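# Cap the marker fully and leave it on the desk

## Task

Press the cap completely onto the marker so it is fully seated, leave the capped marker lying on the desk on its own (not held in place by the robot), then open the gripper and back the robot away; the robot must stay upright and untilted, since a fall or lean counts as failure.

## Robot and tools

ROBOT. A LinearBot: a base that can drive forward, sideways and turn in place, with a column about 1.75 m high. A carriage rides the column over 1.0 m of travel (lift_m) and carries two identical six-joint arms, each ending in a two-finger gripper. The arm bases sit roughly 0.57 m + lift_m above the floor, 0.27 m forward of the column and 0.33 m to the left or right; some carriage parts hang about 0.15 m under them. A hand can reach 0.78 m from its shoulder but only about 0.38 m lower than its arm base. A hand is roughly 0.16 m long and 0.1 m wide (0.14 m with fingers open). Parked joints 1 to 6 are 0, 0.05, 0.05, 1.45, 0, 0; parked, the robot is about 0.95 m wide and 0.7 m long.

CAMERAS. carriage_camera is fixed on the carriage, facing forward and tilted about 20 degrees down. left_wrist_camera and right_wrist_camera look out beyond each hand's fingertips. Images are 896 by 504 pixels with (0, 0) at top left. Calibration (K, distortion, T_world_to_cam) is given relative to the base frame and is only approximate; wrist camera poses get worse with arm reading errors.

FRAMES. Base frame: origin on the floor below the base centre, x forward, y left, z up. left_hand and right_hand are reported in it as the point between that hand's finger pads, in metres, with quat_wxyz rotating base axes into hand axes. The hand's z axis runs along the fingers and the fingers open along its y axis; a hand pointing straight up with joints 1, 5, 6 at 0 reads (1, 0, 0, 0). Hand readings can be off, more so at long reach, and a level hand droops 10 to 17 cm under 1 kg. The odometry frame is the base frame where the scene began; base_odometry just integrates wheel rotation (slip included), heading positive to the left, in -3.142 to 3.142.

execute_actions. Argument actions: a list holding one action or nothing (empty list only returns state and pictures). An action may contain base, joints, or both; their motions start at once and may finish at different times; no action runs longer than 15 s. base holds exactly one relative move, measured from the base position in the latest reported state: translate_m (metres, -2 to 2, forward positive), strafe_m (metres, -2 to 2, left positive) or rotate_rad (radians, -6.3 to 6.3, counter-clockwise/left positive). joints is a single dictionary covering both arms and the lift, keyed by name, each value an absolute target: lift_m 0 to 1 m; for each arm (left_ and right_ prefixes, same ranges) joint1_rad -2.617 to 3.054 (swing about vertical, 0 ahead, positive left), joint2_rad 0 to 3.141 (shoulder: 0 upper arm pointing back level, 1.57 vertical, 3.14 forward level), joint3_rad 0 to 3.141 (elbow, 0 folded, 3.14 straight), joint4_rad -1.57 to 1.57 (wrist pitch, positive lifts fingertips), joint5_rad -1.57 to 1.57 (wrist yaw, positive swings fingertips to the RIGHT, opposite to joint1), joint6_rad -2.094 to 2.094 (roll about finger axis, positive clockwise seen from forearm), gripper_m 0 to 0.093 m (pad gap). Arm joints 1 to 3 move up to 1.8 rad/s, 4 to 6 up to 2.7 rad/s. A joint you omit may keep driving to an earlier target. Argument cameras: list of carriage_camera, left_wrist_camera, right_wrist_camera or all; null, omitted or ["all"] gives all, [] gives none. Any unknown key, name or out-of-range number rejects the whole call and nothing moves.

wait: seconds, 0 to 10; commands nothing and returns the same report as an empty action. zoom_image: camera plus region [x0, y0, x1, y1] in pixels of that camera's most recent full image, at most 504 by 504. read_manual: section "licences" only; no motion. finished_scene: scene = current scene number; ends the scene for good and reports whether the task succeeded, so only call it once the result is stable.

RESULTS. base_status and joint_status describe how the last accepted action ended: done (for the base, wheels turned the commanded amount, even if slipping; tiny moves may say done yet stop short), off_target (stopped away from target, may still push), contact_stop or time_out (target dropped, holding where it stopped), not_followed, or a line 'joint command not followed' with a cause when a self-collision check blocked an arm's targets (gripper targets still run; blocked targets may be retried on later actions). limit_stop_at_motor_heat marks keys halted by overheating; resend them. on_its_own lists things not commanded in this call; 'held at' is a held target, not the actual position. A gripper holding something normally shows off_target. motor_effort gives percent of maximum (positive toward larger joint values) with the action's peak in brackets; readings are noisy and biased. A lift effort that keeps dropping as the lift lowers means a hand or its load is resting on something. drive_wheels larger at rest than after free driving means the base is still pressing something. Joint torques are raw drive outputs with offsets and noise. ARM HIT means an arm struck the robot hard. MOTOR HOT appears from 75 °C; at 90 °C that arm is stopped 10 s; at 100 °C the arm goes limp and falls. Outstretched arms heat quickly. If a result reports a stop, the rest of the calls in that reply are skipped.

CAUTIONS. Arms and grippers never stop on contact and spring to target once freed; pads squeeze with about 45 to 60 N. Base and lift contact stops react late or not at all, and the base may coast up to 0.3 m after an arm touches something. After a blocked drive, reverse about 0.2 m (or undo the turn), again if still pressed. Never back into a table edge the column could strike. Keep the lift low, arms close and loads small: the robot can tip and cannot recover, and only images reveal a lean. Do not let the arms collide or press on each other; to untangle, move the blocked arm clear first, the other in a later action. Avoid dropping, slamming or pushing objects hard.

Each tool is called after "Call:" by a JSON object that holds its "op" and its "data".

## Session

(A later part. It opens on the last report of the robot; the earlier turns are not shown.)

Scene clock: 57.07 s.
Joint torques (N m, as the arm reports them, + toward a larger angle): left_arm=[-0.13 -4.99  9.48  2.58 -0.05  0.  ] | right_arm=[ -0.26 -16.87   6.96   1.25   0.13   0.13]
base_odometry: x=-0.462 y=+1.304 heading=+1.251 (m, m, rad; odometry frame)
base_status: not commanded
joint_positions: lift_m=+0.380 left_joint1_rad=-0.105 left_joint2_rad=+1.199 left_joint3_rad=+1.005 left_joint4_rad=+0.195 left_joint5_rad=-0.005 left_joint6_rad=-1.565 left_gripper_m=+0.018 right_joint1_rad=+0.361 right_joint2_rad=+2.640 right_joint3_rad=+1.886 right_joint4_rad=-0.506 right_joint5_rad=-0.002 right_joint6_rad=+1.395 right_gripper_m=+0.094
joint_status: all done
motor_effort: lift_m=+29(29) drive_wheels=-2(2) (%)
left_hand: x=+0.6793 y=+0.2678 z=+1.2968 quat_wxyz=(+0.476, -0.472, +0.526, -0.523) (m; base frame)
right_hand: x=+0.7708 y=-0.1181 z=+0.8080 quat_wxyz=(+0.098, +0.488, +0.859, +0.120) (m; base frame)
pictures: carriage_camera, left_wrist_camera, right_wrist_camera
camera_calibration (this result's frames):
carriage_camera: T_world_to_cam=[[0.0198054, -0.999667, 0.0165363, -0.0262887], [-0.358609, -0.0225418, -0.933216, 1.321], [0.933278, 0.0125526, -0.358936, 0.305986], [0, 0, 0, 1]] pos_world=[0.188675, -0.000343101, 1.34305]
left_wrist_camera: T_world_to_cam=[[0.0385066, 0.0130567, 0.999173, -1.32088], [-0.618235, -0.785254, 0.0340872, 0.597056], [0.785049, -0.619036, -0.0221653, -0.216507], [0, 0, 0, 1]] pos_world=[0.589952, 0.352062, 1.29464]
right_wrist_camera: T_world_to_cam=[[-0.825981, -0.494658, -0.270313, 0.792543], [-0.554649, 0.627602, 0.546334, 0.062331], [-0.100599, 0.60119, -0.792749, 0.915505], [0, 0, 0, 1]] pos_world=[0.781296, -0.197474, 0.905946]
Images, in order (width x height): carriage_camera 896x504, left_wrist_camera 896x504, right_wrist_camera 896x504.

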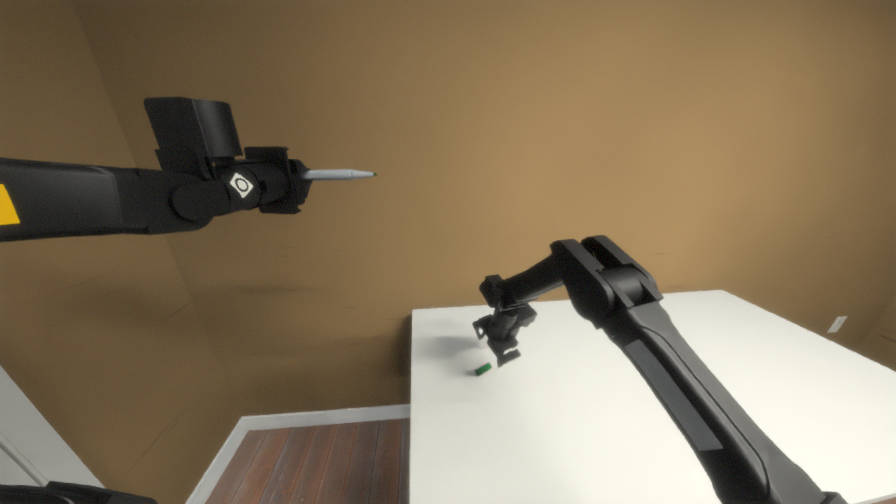

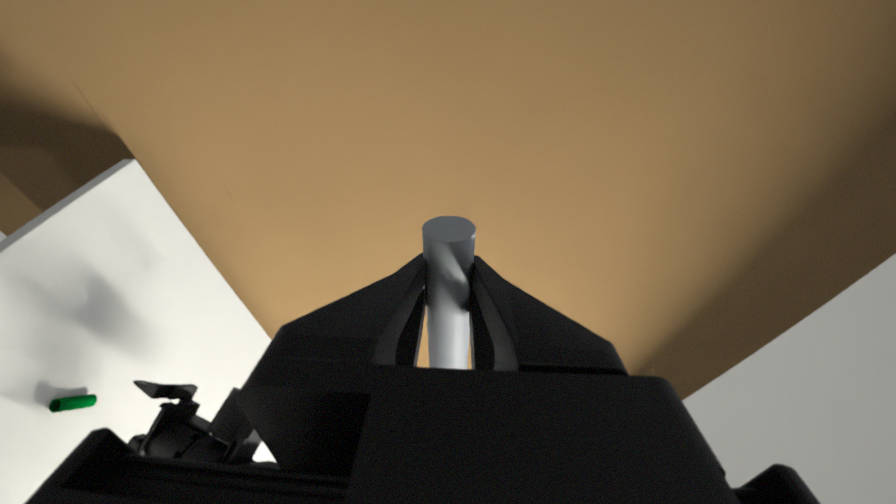

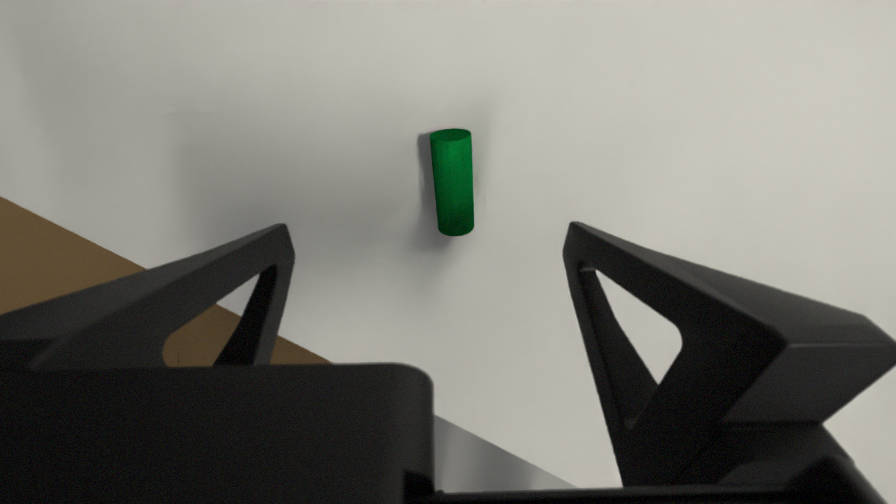

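Call:
{"op": "execute_actions", "data": {"actions": [{"base":{"translate_m":0.01},"joints":{"lift_m":0.322,"right_gripper_m":0.055}}], "cameras": ["right_wrist_camera"]}}

Scene clock: 59.43 s.
Joint torques (N m, as the arm reports them, + toward a larger angle): left_arm=[-0.1  -5.27  9.3   2.61 -0.05  0.01] | right_arm=[ -0.26 -16.97   6.85   1.26   0.11   0.11]
base_odometry: x=-0.459 y=+1.313 heading=+1.252 (m, m, rad; odometry frame)
base_status: done
joint_positions: lift_m=+0.322 left_joint1_rad=-0.105 left_joint2_rad=+1.202 left_joint3_rad=+1.005 left_joint4_rad=+0.192 left_joint5_rad=-0.004 left_joint6_rad=-1.565 left_gripper_m=+0.018 right_joint1_rad=+0.361 right_joint2_rad=+2.641 right_joint3_rad=+1.886 right_joint4_rad=-0.505 right_joint5_rad=-0.002 right_joint6_rad=+1.395 right_gripper_m=+0.055
joint_status: all done
motor_effort: lift_m=+29(30) drive_wheels=+2(3) (%)
left_hand: x=+0.6800 y=+0.2676 z=+1.2370 quat_wxyz=(+0.474, -0.474, +0.527, -0.522) (m; base frame)
right_hand: x=+0.7707 y=-0.1182 z=+0.7494 quat_wxyz=(+0.098, +0.488, +0.859, +0.120) (m; base frame)
pictures: right_wrist_camera
camera_calibration (this result's frames):
right_wrist_camera: T_world_to_cam=[[-0.826268, -0.494365, -0.26997, 0.776635], [-0.554203, 0.627818, 0.546539, 0.0938186], [-0.100697, 0.601206, -0.792724, 0.869162], [0, 0, 0, 1]] pos_world=[0.781226, -0.197505, 0.847399]
Images, in order (width x height): right_wrist_camera 896x504.

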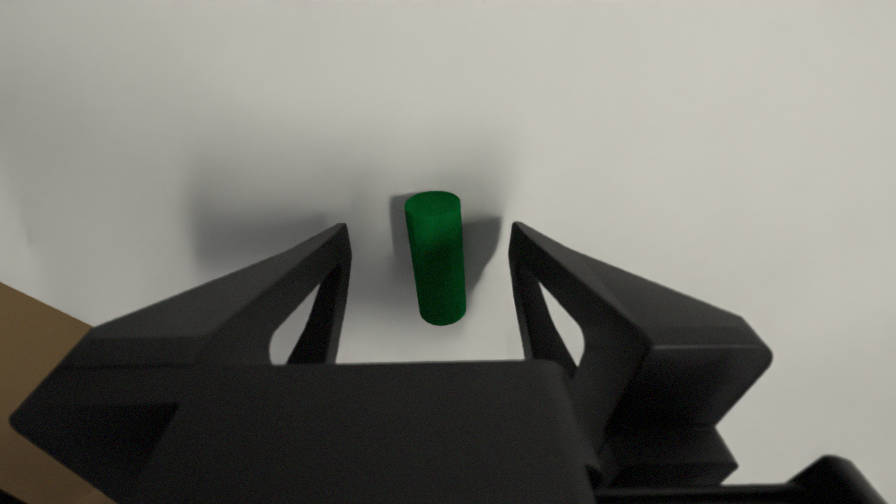

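Call:
{"op": "execute_actions", "data": {"actions": [{"joints":{"lift_m":0.302,"right_joint1_rad":0.385,"right_gripper_m":0.045}}], "cameras": ["right_wrist_camera"]}}

Scene clock: 61.27 s.
Joint torques (N m, as the arm reports them, + toward a larger angle): left_arm=[-0.18 -5.24  9.83  2.57 -0.05  0.  ] | right_arm=[  0.68 -15.58   6.99   1.23   0.06   0.12]
base_odometry: x=-0.459 y=+1.313 heading=+1.252 (m, m, rad; odometry frame)
base_status: not commanded
joint_positions: lift_m=+0.302 left_joint1_rad=-0.105 left_joint2_rad=+1.202 left_joint3_rad=+1.004 left_joint4_rad=+0.194 left_joint5_rad=-0.004 left_joint6_rad=-1.565 left_gripper_m=+0.018 right_joint1_rad=+0.378 right_joint2_rad=+2.624 right_joint3_rad=+1.887 right_joint4_rad=-0.496 right_joint5_rad=+0.003 right_joint6_rad=+1.396 right_gripper_m=+0.045
joint_status: all done
motor_effort: lift_m=+28(29) drive_wheels=+2(3) (%)
left_hand: x=+0.6800 y=+0.2675 z=+1.2170 quat_wxyz=(+0.475, -0.473, +0.527, -0.522) (m; base frame)
right_hand: x=+0.7733 y=-0.1078 z=+0.7392 quat_wxyz=(+0.107, +0.480, +0.861, +0.129) (m; base frame)
pictures: right_wrist_camera
camera_calibration (this result's frames):
right_wrist_camera: T_world_to_cam=[[-0.8111, -0.505662, -0.293976, 0.785855], [-0.578072, 0.616404, 0.534676, 0.120318], [-0.0891572, 0.603615, -0.792275, 0.846096], [0, 0, 0, 1]] pos_world=[0.782396, -0.187504, 0.837032]
Images, in order (width x height): right_wrist_camera 896x504.

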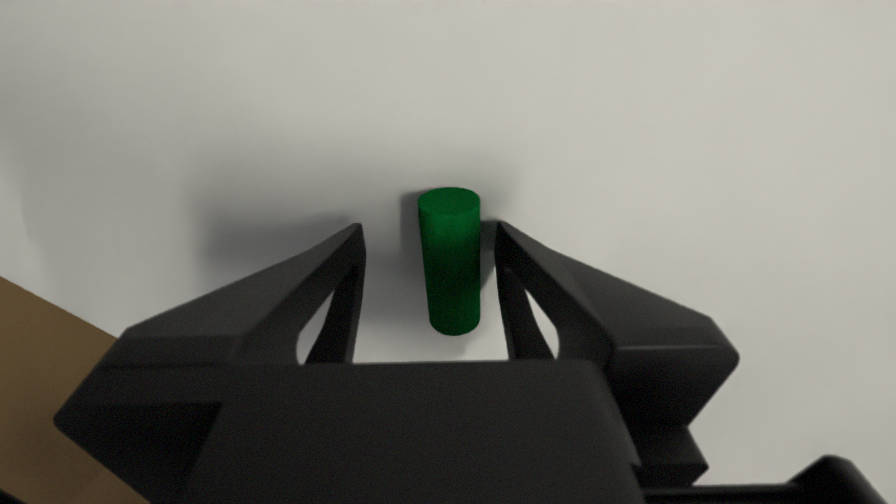

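Call:
{"op": "execute_actions", "data": {"actions": [{"joints":{"right_gripper_m":0.028}}], "cameras": []}}

Call:
{"op": "execute_actions", "data": {"actions": [{"joints":{"right_gripper_m":0}}], "cameras": ["right_wrist_camera"]}}

Scene clock: 63.33 s.
Joint torques (N m, as the arm reports them, + toward a larger angle): left_arm=[-0.07 -5.3   9.6   2.6  -0.07  0.01] | right_arm=[  0.63 -15.61   6.94   1.2    0.06   0.11]
base_odometry: x=-0.459 y=+1.313 heading=+1.252 (m, m, rad; odometry frame)
base_status: not commanded
joint_positions: lift_m=+0.302 left_joint1_rad=-0.105 left_joint2_rad=+1.202 left_joint3_rad=+1.004 left_joint4_rad=+0.194 left_joint5_rad=-0.004 left_joint6_rad=-1.565 left_gripper_m=+0.018 right_joint1_rad=+0.378 right_joint2_rad=+2.624 right_joint3_rad=+1.887 right_joint4_rad=-0.496 right_joint5_rad=+0.003 right_joint6_rad=+1.396 right_gripper_m=+0.028
joint_status: all done
motor_effort: lift_m=+28(28) drive_wheels=+2(2) (%)
left_hand: x=+0.6800 y=+0.2675 z=+1.2170 quat_wxyz=(+0.475, -0.473, +0.527, -0.522) (m; base frame)
right_hand: x=+0.7733 y=-0.1078 z=+0.7392 quat_wxyz=(+0.107, +0.480, +0.861, +0.129) (m; base frame)
pictures: none
No camera images: the call's "cameras" was empty. Leave "cameras" out to get every camera's image.

Scene clock: 63.87 s.
Joint torques (N m, as the arm reports them, + toward a larger angle): left_arm=[-0.14 -5.24  9.59  2.59 -0.07  0.02] | right_arm=[  0.61 -15.63   6.92   1.2    0.07   0.11]
base_odometry: x=-0.459 y=+1.313 heading=+1.252 (m, m, rad; odometry frame)
base_status: not commanded
joint_positions: lift_m=+0.302 left_joint1_rad=-0.105 left_joint2_rad=+1.202 left_joint3_rad=+1.004 left_joint4_rad=+0.194 left_joint5_rad=-0.004 left_joint6_rad=-1.565 left_gripper_m=+0.018 right_joint1_rad=+0.378 right_joint2_rad=+2.624 right_joint3_rad=+1.887 right_joint4_rad=-0.496 right_joint5_rad=+0.003 right_joint6_rad=+1.396 right_gripper_m=+0.018
joint_status: right_gripper_m off_target (ended at +0.018, target +0.000)
motor_effort: lift_m=+28(28) drive_wheels=+2(2) (%)
left_hand: x=+0.6800 y=+0.2675 z=+1.2170 quat_wxyz=(+0.475, -0.473, +0.527, -0.522) (m; base frame)
right_hand: x=+0.7733 y=-0.1078 z=+0.7392 quat_wxyz=(+0.107, +0.480, +0.861, +0.129) (m; base frame)
pictures: right_wrist_camera
camera_calibration (this result's frames):
right_wrist_camera: T_world_to_cam=[[-0.8111, -0.505662, -0.293976, 0.785855], [-0.578072, 0.616404, 0.534676, 0.120318], [-0.0891572, 0.603615, -0.792275, 0.846096], [0, 0, 0, 1]] pos_world=[0.782396, -0.187504, 0.837032]
Images, in order (width x height): right_wrist_camera 896x504.

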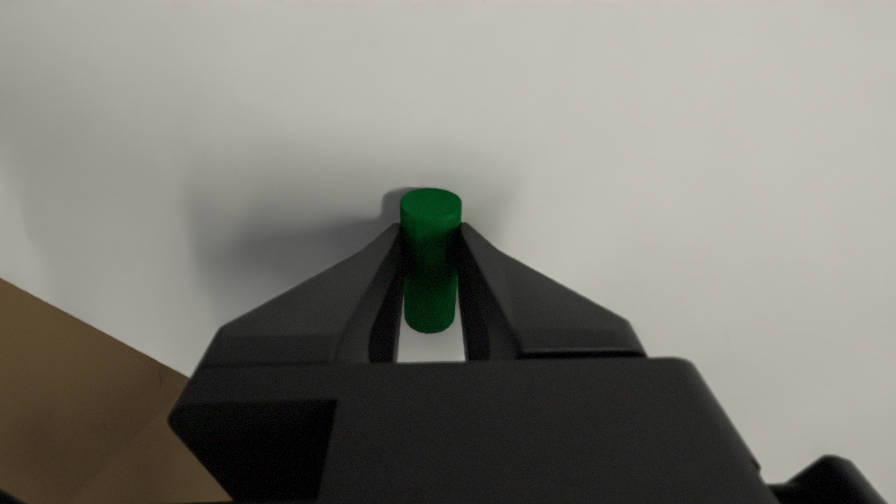

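Call:
{"op": "execute_actions", "data": {"actions": [{"joints":{"lift_m":0.35}}], "cameras": []}}

Call:
{"op": "execute_actions", "data": {"actions": [{"base":{"strafe_m":-0.2},"joints":{"left_joint2_rad":1.57,"left_joint4_rad":0.57,"right_joint2_rad":1.57,"right_joint3_rad":1.0,"right_joint4_rad":0.57,"right_joint5_rad":0.7,"left_joint5_rad":-0.1,"right_joint6_rad":1.57}}], "cameras": []}}

Call:
{"op": "execute_actions", "data": {"actions": [{"joints":{"left_joint1_rad":-0.7,"left_joint5_rad":-0.7,"right_joint1_rad":0.7}}]}}

Call:
{"op": "zoom_image", "data": {"camera": "carriage_camera", "region": [380,180,520,280]}}

Scene clock: 66.80 s.
Joint torques (N m, as the arm reports them, + toward a larger angle): left_arm=[-0.11 -5.34  9.56  2.52 -0.04  0.01] | right_arm=[  0.6  -16.12   6.85   1.19   0.06   0.11]
base_odometry: x=-0.459 y=+1.313 heading=+1.252 (m, m, rad; odometry frame)
base_status: not commanded
joint_positions: lift_m=+0.350 left_joint1_rad=-0.105 left_joint2_rad=+1.202 left_joint3_rad=+1.004 left_joint4_rad=+0.202 left_joint5_rad=-0.003 left_joint6_rad=-1.565 left_gripper_m=+0.018 right_joint1_rad=+0.378 right_joint2_rad=+2.631 right_joint3_rad=+1.887 right_joint4_rad=-0.499 right_joint5_rad=+0.003 right_joint6_rad=+1.396 right_gripper_m=+0.018
joint_status: all done
motor_effort: lift_m=+33(39) drive_wheels=+2(2) (%)
left_hand: x=+0.6800 y=+0.2674 z=+1.2667 quat_wxyz=(+0.476, -0.471, +0.525, -0.525) (m; base frame)
right_hand: x=+0.7712 y=-0.1087 z=+0.7831 quat_wxyz=(+0.104, +0.481, +0.862, +0.125) (m; base frame)
pictures: none
No camera images: the call's "cameras" was empty. Leave "cameras" out to get every camera's image.

Scene clock: 68.97 s.
Joint torques (N m, as the arm reports them, + toward a larger angle): left_arm=[-0.06 -8.95  9.39  2.66 -0.12  0.01] | right_arm=[ 0.07 -9.07  7.56  2.35  0.06  0.08]
base_odometry: x=-0.269 y=+1.251 heading=+1.252 (m, m, rad; odometry frame)
base_status: done
joint_positions: lift_m=+0.350 left_joint1_rad=-0.105 left_joint2_rad=+1.573 left_joint3_rad=+1.004 left_joint4_rad=+0.558 left_joint5_rad=-0.097 left_joint6_rad=-1.565 left_gripper_m=+0.018 right_joint1_rad=+0.383 right_joint2_rad=+1.575 right_joint3_rad=+1.020 right_joint4_rad=+0.575 right_joint5_rad=+0.695 right_joint6_rad=+1.564 right_gripper_m=+0.018
joint_status: all done
motor_effort: lift_m=+33(33) drive_wheels=-1(9) (%)
left_hand: x=+0.7629 y=+0.2749 z=+1.1885 quat_wxyz=(+0.497, -0.499, +0.507, -0.498) (m; base frame)
right_hand: x=+0.7338 y=-0.2389 z=+1.1990 quat_wxyz=(+0.575, +0.568, +0.411, +0.421) (m; base frame)
pictures: none
No camera images: the call's "cameras" was empty. Leave "cameras" out to get every camera's image.

Scene clock: 70.13 s.
Joint torques (N m, as the arm reports them, + toward a larger angle): left_arm=[-0.42 -8.78  9.11  2.42 -0.13  0.02] | right_arm=[-0.13 -9.1   7.53  2.35  0.05  0.07]
base_odometry: x=-0.269 y=+1.251 heading=+1.252 (m, m, rad; odometry frame)
base_status: not commanded
joint_positions: lift_m=+0.350 left_joint1_rad=-0.699 left_joint2_rad=+1.573 left_joint3_rad=+1.004 left_joint4_rad=+0.558 left_joint5_rad=-0.692 left_joint6_rad=-1.565 left_gripper_m=+0.018 right_joint1_rad=+0.703 right_joint2_rad=+1.575 right_joint3_rad=+1.020 right_joint4_rad=+0.575 right_joint5_rad=+0.697 right_joint6_rad=+1.564 right_gripper_m=+0.018
joint_status: all done
motor_effort: lift_m=+33(33) drive_wheels=-1(1) (%)
left_hand: x=+0.6867 y=+0.0959 z=+1.1889 quat_wxyz=(+0.499, -0.497, +0.507, -0.496) (m; base frame)
right_hand: x=+0.6871 y=-0.0938 z=+1.1990 quat_wxyz=(+0.501, +0.496, +0.496, +0.507) (m; base frame)
pictures: carriage_camera, left_wrist_camera, right_wrist_camera
camera_calibration (this result's frames):
carriage_camera: T_world_to_cam=[[0.0198054, -0.999667, 0.0165363, -0.0257877], [-0.358609, -0.0225418, -0.933216, 1.29273], [0.933278, 0.0125526, -0.358936, 0.29511], [0, 0, 0, 1]] pos_world=[0.188675, -0.000343101, 1.31275]
left_wrist_camera: T_world_to_cam=[[0.046651, 0.00970608, 0.998864, -1.21598], [-0.541286, -0.840173, 0.0334443, 0.423515], [0.839544, -0.542231, -0.0339411, -0.361864], [0, 0, 0, 1]] pos_world=[0.58977, 0.171414, 1.18816]
right_wrist_camera: T_world_to_cam=[[-0.0174694, 0.0103324, -0.999794, 1.20761], [-0.614319, 0.788831, 0.0188862, 0.475537], [0.788864, 0.614523, -0.00743301, -0.349], [0, 0, 0, 1]] pos_world=[0.588542, -0.173128, 1.19578]
Images, in order (width x height): carriage_camera 896x504, left_wrist_camera 896x504, right_wrist_camera 896x504.

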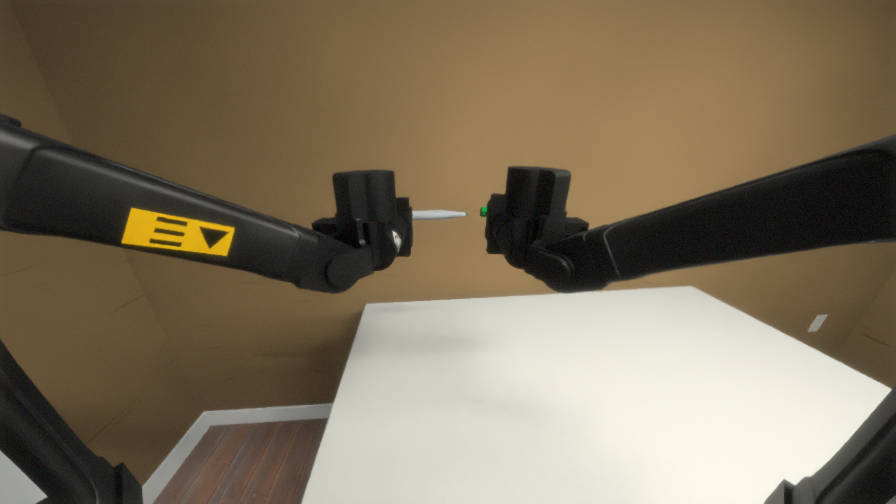

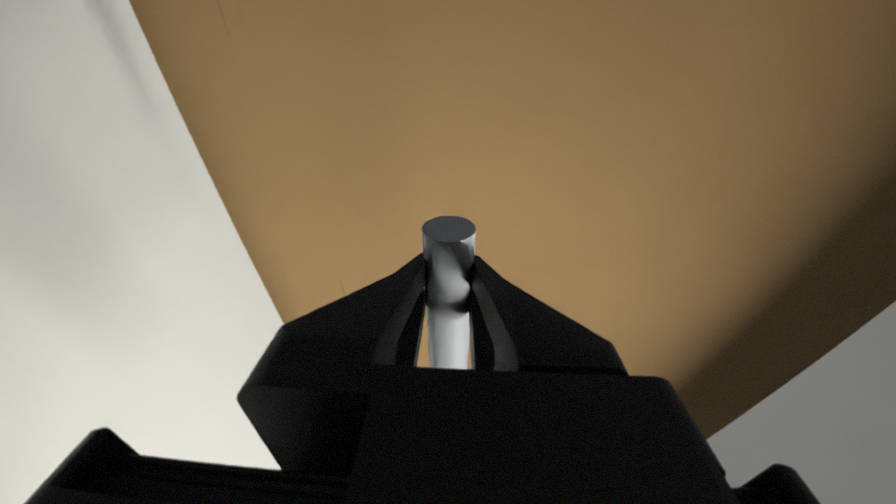

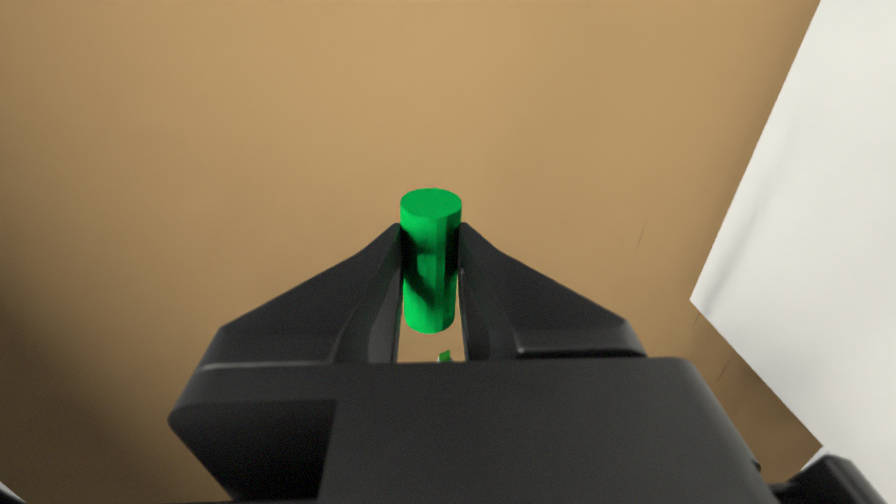

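Region (380, 180, 520, 280) of carriage_camera's 896x504 image, scaled by 3.600, with more detail than that image has; it fills the top 360 rows of this view, and the rest is white.

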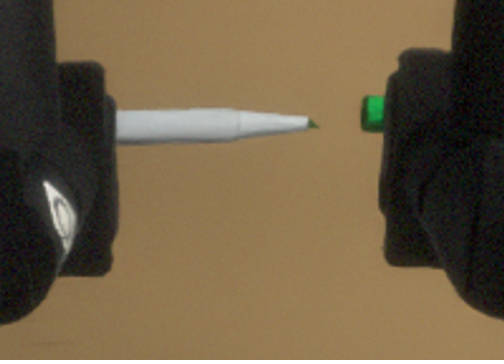

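Call:
{"op": "execute_actions", "data": {"actions": [{"joints":{"left_joint1_rad":-0.74,"left_joint5_rad":-0.74,"right_joint1_rad":0.74,"right_joint5_rad":0.74,"right_joint4_rad":0.54}}], "cameras": ["carriage_camera","right_wrist_camera"]}}

Call:
{"op": "zoom_image", "data": {"camera": "carriage_camera", "region": [400,180,520,260]}}

Scene clock: 75.90 s.
Joint torques (N m, as the arm reports them, + toward a larger angle): left_arm=[-0.62 -8.74  8.97  2.4  -0.15  0.02] | right_arm=[ 0.34 -9.11  7.57  2.22  0.09  0.07]
base_odometry: x=-0.269 y=+1.251 heading=+1.252 (m, m, rad; odometry frame)
base_status: not commanded
joint_positions: lift_m=+0.350 left_joint1_rad=-0.736 left_joint2_rad=+1.573 left_joint3_rad=+1.004 left_joint4_rad=+0.558 left_joint5_rad=-0.734 left_joint6_rad=-1.565 left_gripper_m=+0.018 right_joint1_rad=+0.737 right_joint2_rad=+1.575 right_joint3_rad=+1.020 right_joint4_rad=+0.552 right_joint5_rad=+0.733 right_joint6_rad=+1.564 right_gripper_m=+0.018
joint_status: all done
motor_effort: lift_m=+33(33) drive_wheels=-1(1) (%)
left_hand: x=+0.6785 y=+0.0873 z=+1.1890 quat_wxyz=(+0.501, -0.498, +0.506, -0.495) (m; base frame)
right_hand: x=+0.6796 y=-0.0857 z=+1.1942 quat_wxyz=(+0.501, +0.497, +0.503, +0.498) (m; base frame)
pictures: carriage_camera, right_wrist_camera
camera_calibration (this result's frames):
carriage_camera: T_world_to_cam=[[0.0198054, -0.999667, 0.0165363, -0.0257877], [-0.358609, -0.0225418, -0.933216, 1.29273], [0.933278, 0.0125526, -0.358936, 0.29511], [0, 0, 0, 1]] pos_world=[0.188675, -0.000343101, 1.31275]
right_wrist_camera: T_world_to_cam=[[-0.0351709, -0.00468882, -0.99937, 1.21285], [-0.612186, 0.790513, 0.0178358, 0.464535], [0.789931, 0.612428, -0.0306735, -0.321331], [0, 0, 0, 1]] pos_world=[0.580868, -0.164742, 1.19395]
Images, in order (width x height): carriage_camera 896x504, right_wrist_camera 896x504.

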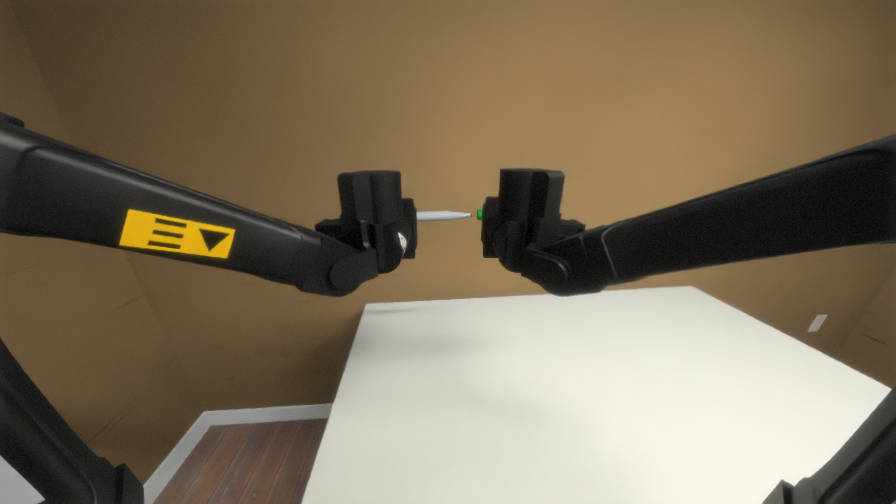

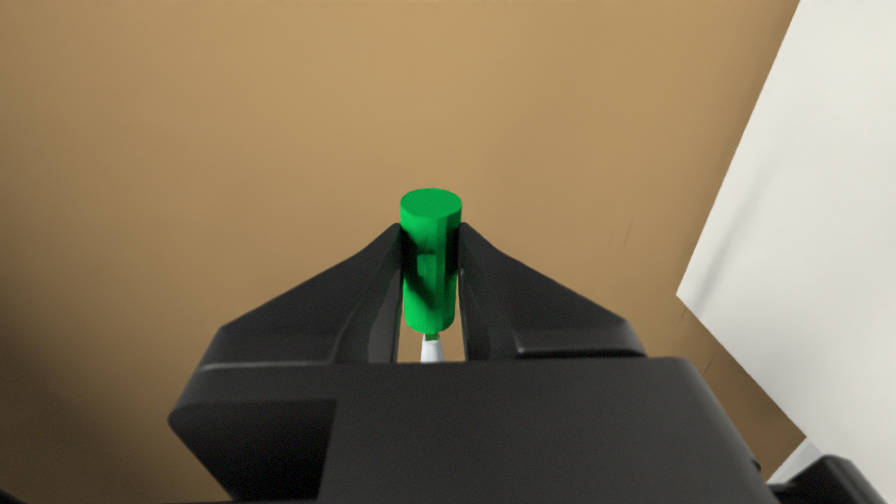

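Region (400, 180, 520, 260) of carriage_camera's 896x504 image, scaled by 4.200, with more detail than that image has.

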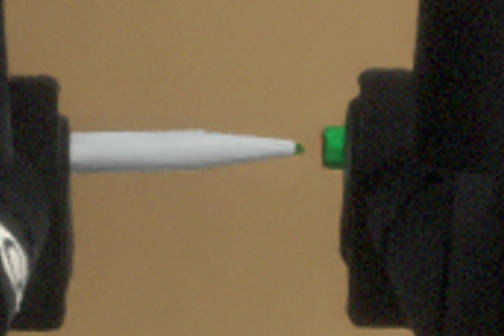

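Call:
{"op": "execute_actions", "data": {"actions": [{"joints":{"left_joint1_rad":-0.8,"left_joint5_rad":-0.8,"right_joint1_rad":0.8,"right_joint5_rad":0.8}}], "cameras": ["carriage_camera","right_wrist_camera"]}}

Call:
{"op": "execute_actions", "data": {"actions": [{"joints":{"left_joint1_rad":-0.86,"left_joint5_rad":-0.85,"right_joint1_rad":0.86,"right_joint5_rad":0.85}}]}}

Call:
{"op": "zoom_image", "data": {"camera": "right_wrist_camera", "region": [350,170,510,380]}}

Scene clock: 79.23 s.
Joint torques (N m, as the arm reports them, + toward a larger angle): left_arm=[-0.53 -8.58  8.92  2.33 -0.17  0.02] | right_arm=[-0.04 -9.08  7.44  2.17  0.11  0.05]
base_odometry: x=-0.269 y=+1.251 heading=+1.252 (m, m, rad; odometry frame)
base_status: not commanded
joint_positions: lift_m=+0.350 left_joint1_rad=-0.800 left_joint2_rad=+1.573 left_joint3_rad=+1.004 left_joint4_rad=+0.559 left_joint5_rad=-0.794 left_joint6_rad=-1.565 left_gripper_m=+0.018 right_joint1_rad=+0.801 right_joint2_rad=+1.575 right_joint3_rad=+1.020 right_joint4_rad=+0.552 right_joint5_rad=+0.791 right_joint6_rad=+1.564 right_gripper_m=+0.018
joint_status: all done
motor_effort: lift_m=+33(33) drive_wheels=-1(1) (%)
left_hand: x=+0.6638 y=+0.0714 z=+1.1892 quat_wxyz=(+0.500, -0.497, +0.507, -0.496) (m; base frame)
right_hand: x=+0.6647 y=-0.0692 z=+1.1942 quat_wxyz=(+0.499, +0.496, +0.505, +0.500) (m; base frame)
pictures: carriage_camera, right_wrist_camera
camera_calibration (this result's frames):
carriage_camera: T_world_to_cam=[[0.0198054, -0.999667, 0.0165363, -0.0257877], [-0.358609, -0.0225418, -0.933216, 1.29273], [0.933278, 0.0125526, -0.358936, 0.29511], [0, 0, 0, 1]] pos_world=[0.188675, -0.000343101, 1.31275]
right_wrist_camera: T_world_to_cam=[[-0.0350432, -0.0049931, -0.999373, 1.21232], [-0.616701, 0.786998, 0.0176927, 0.44535], [0.786417, 0.616935, -0.0306582, -0.316958], [0, 0, 0, 1]] pos_world=[0.566393, -0.148894, 1.19396]
Images, in order (width x height): carriage_camera 896x504, right_wrist_camera 896x504.

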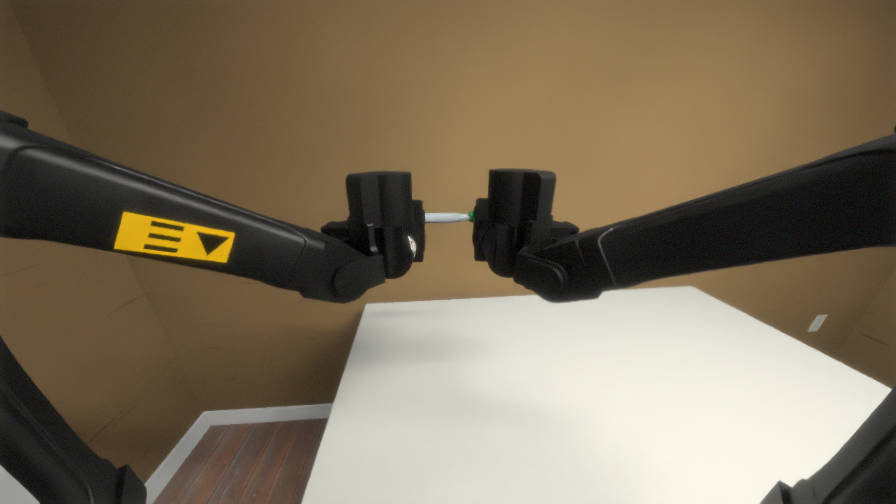

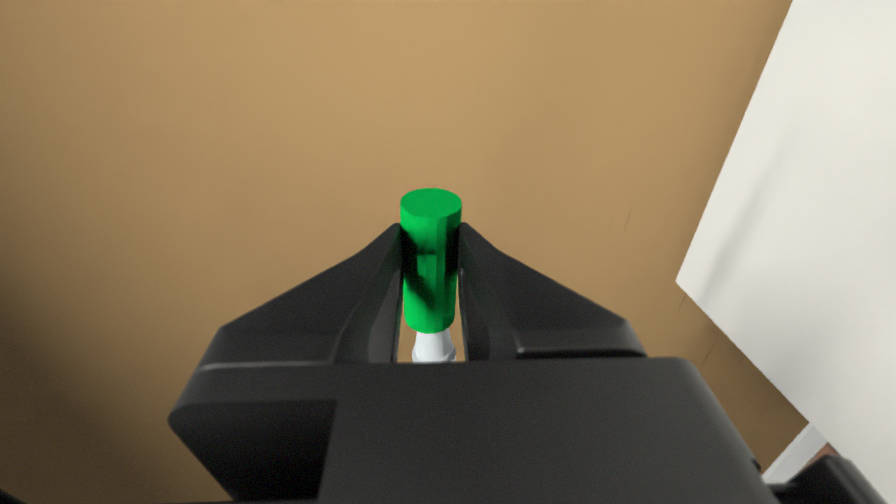

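Scene clock: 79.80 s.
Joint torques (N m, as the arm reports them, + toward a larger angle): left_arm=[-0.85 -8.48  8.97  2.24 -0.05  0.01] | right_arm=[ 0.52 -9.05  7.48  2.18 -0.01  0.07]
base_odometry: x=-0.269 y=+1.251 heading=+1.252 (m, m, rad; odometry frame)
base_status: not commanded
joint_positions: lift_m=+0.350 left_joint1_rad=-0.853 left_joint2_rad=+1.573 left_joint3_rad=+1.004 left_joint4_rad=+0.563 left_joint5_rad=-0.855 left_joint6_rad=-1.566 left_gripper_m=+0.018 right_joint1_rad=+0.854 right_joint2_rad=+1.575 right_joint3_rad=+1.020 right_joint4_rad=+0.551 right_joint5_rad=+0.852 right_joint6_rad=+1.565 right_gripper_m=+0.018
joint_status: all done
motor_effort: lift_m=+33(33) drive_wheels=-1(1) (%)
left_hand: x=+0.6507 y=+0.0606 z=+1.1900 quat_wxyz=(+0.502, -0.499, +0.503, -0.496) (m; base frame)
right_hand: x=+0.6515 y=-0.0584 z=+1.1940 quat_wxyz=(+0.501, +0.498, +0.503, +0.497) (m; base frame)
pictures: carriage_camera, left_wrist_camera, right_wrist_camera
camera_calibration (this result's frames):
carriage_camera: T_world_to_cam=[[0.0198054, -0.999667, 0.0165363, -0.0257877], [-0.358609, -0.0225418, -0.933216, 1.29273], [0.933278, 0.0125526, -0.358936, 0.29511], [0, 0, 0, 1]] pos_world=[0.188675, -0.000343101, 1.31275]
left_wrist_camera: T_world_to_cam=[[0.0420213, 0.0140321, 0.999018, -1.21254], [-0.534366, -0.844555, 0.0343393, 0.369034], [0.844208, -0.535285, -0.027991, -0.36126], [0, 0, 0, 1]] pos_world=[0.55313, 0.135307, 1.18857]
right_wrist_camera: T_world_to_cam=[[-0.0359722, -0.00559644, -0.999337, 1.21217], [-0.610663, 0.791696, 0.0175478, 0.425257], [0.791073, 0.610889, -0.0318966, -0.315182], [0, 0, 0, 1]] pos_world=[0.552625, -0.137349, 1.19385]
Images, in order (width x height): carriage_camera 896x504, left_wrist_camera 896x504, right_wrist_camera 896x504.

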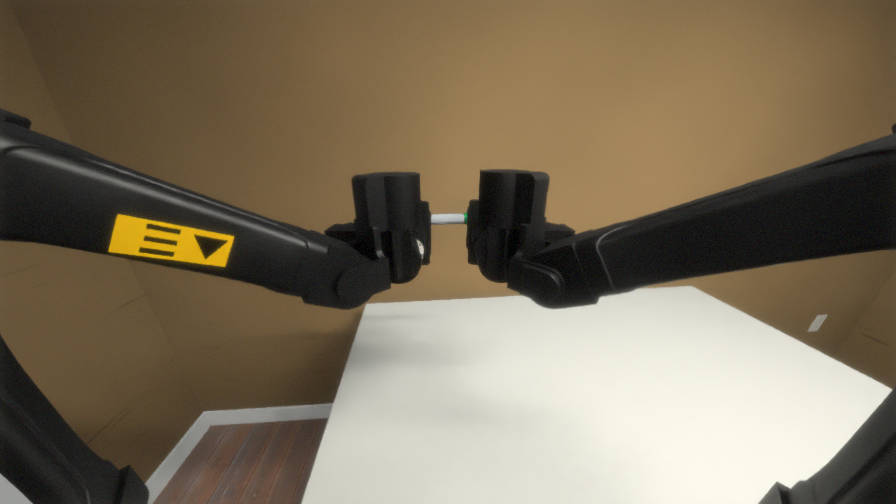

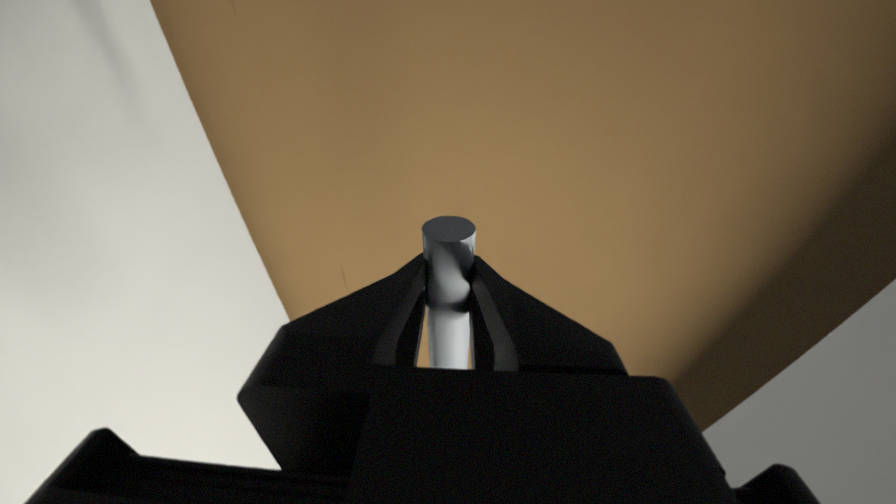

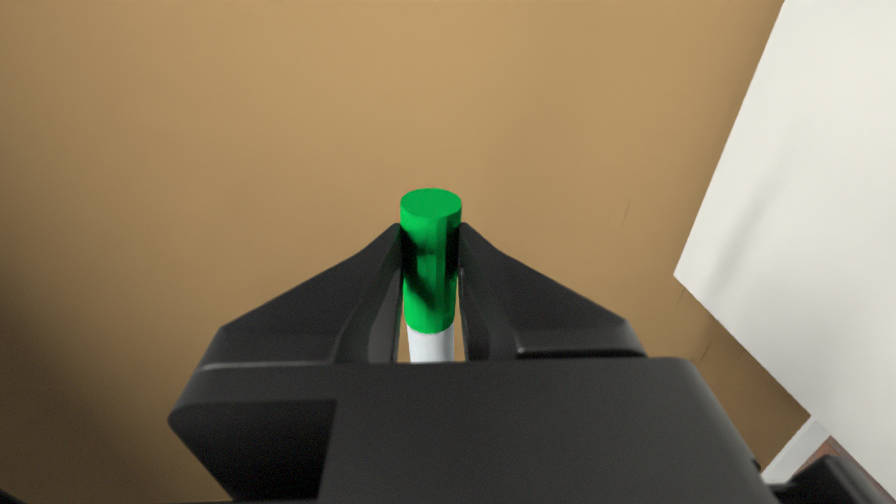

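Region (350, 170, 510, 380) of right_wrist_camera's 896x504 image, scaled by 2.400, with more detail than that image has; it fills the left 384 columns of this view, and the rest is white.

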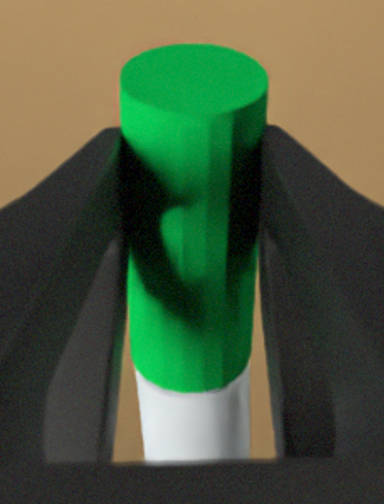

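Call:
{"op": "execute_actions", "data": {"actions": [{"joints":{"left_joint1_rad":-0.91,"left_joint5_rad":-0.69,"right_joint1_rad":0.91,"right_joint5_rad":0.69,"left_joint2_rad":1.585,"right_joint2_rad":1.585}}]}}

Call:
{"op": "zoom_image", "data": {"camera": "carriage_camera", "region": [420,200,490,240]}}

Scene clock: 82.40 s.
Joint torques (N m, as the arm reports them, + toward a larger angle): left_arm=[-3.45 -7.43  8.9   2.27  1.53 -0.01] | right_arm=[ 3.93 -7.78  7.83  2.18 -1.83  0.06]
base_odometry: x=-0.269 y=+1.251 heading=+1.252 (m, m, rad; odometry frame)
base_status: not commanded
joint_positions: lift_m=+0.350 left_joint1_rad=-0.861 left_joint2_rad=+1.573 left_joint3_rad=+1.004 left_joint4_rad=+0.559 left_joint5_rad=-0.856 left_joint6_rad=-1.562 left_gripper_m=+0.018 right_joint1_rad=+0.863 right_joint2_rad=+1.575 right_joint3_rad=+1.016 right_joint4_rad=+0.551 right_joint5_rad=+0.855 right_joint6_rad=+1.565 right_gripper_m=+0.018
joint_status: left_joint1_rad off_target (ended at -0.861, target -0.910); left_joint5_rad off_target (ended at -0.856, target -0.690); right_joint1_rad off_target (ended at +0.863, target +0.910); right_joint5_rad off_target (ended at +0.855, target +0.690); the others done
motor_effort: lift_m=+34(33) drive_wheels=-1(1) (%)
left_hand: x=+0.6486 y=+0.0575 z=+1.1894 quat_wxyz=(+0.501, -0.496, +0.507, -0.496) (m; base frame)
right_hand: x=+0.6490 y=-0.0558 z=+1.1920 quat_wxyz=(+0.500, +0.496, +0.507, +0.497) (m; base frame)
pictures: carriage_camera, left_wrist_camera, right_wrist_camera
camera_calibration (this result's frames):
carriage_camera: T_world_to_cam=[[0.0198054, -0.999667, 0.0165363, -0.0257877], [-0.358609, -0.0225418, -0.933216, 1.29273], [0.933278, 0.0125526, -0.358936, 0.29511], [0, 0, 0, 1]] pos_world=[0.188675, -0.000343101, 1.31275]
left_wrist_camera: T_world_to_cam=[[0.0443263, 0.00654571, 0.998996, -1.21281], [-0.540424, -0.840876, 0.0294887, 0.374814], [0.840225, -0.541188, -0.0337354, -0.351377], [0, 0, 0, 1]] pos_world=[0.551553, 0.13295, 1.18868]
right_wrist_camera: T_world_to_cam=[[-0.0389034, -0.00929839, -0.9992, 1.21168], [-0.615433, 0.788014, 0.0166285, 0.42564], [0.787229, 0.615587, -0.0363789, -0.306837], [0, 0, 0, 1]] pos_world=[0.550642, -0.135259, 1.19247]
Images, in order (width x height): carriage_camera 896x504, left_wrist_camera 896x504, right_wrist_camera 896x504.

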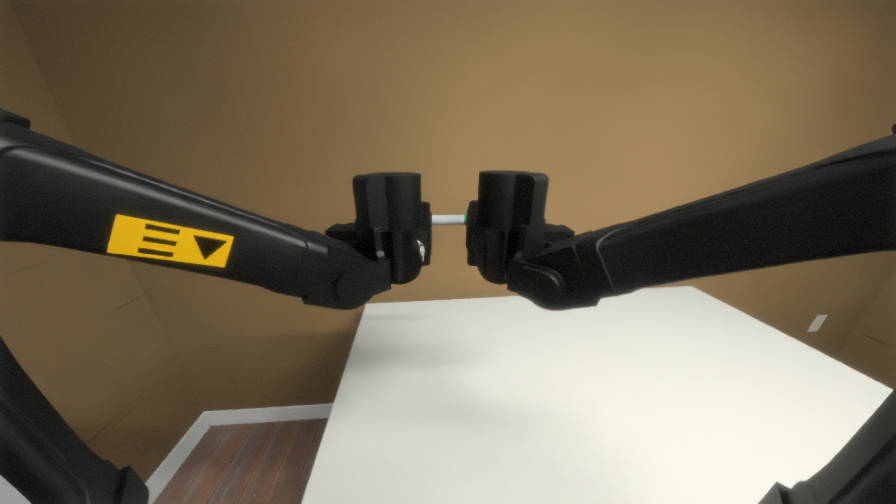

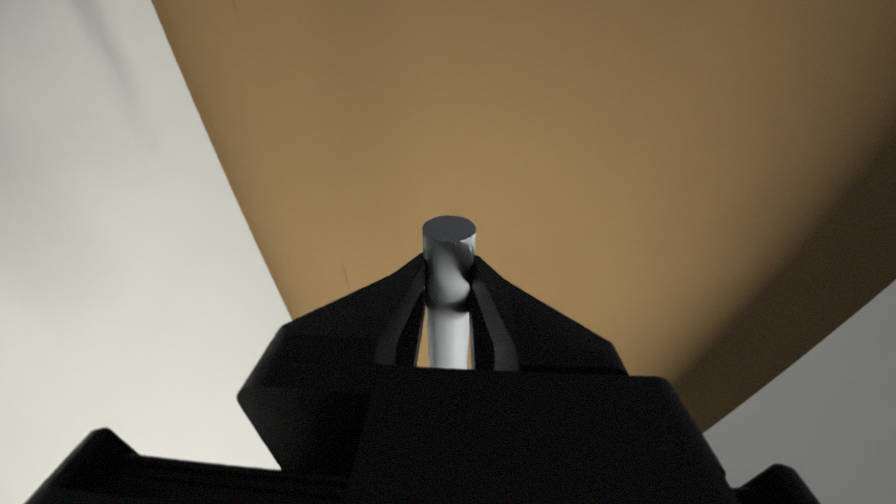

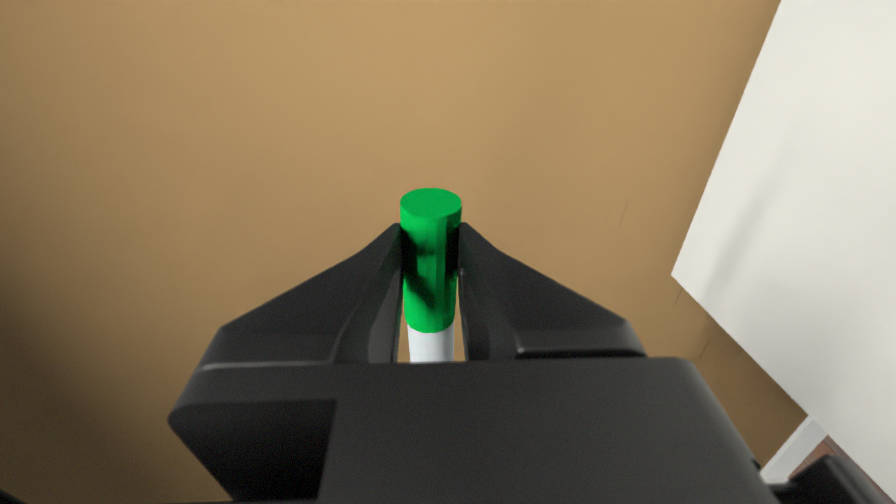

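Region (420, 200, 490, 240) of carriage_camera's 896x504 image, scaled by 7.200, with more detail than that image has; it fills the top 288 rows of this view, and the rest is white.

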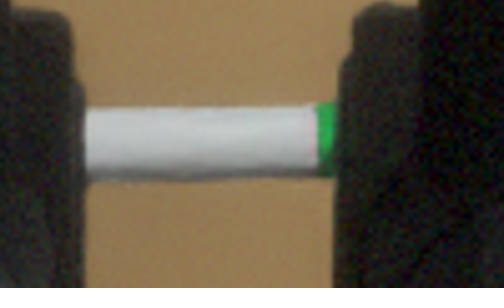

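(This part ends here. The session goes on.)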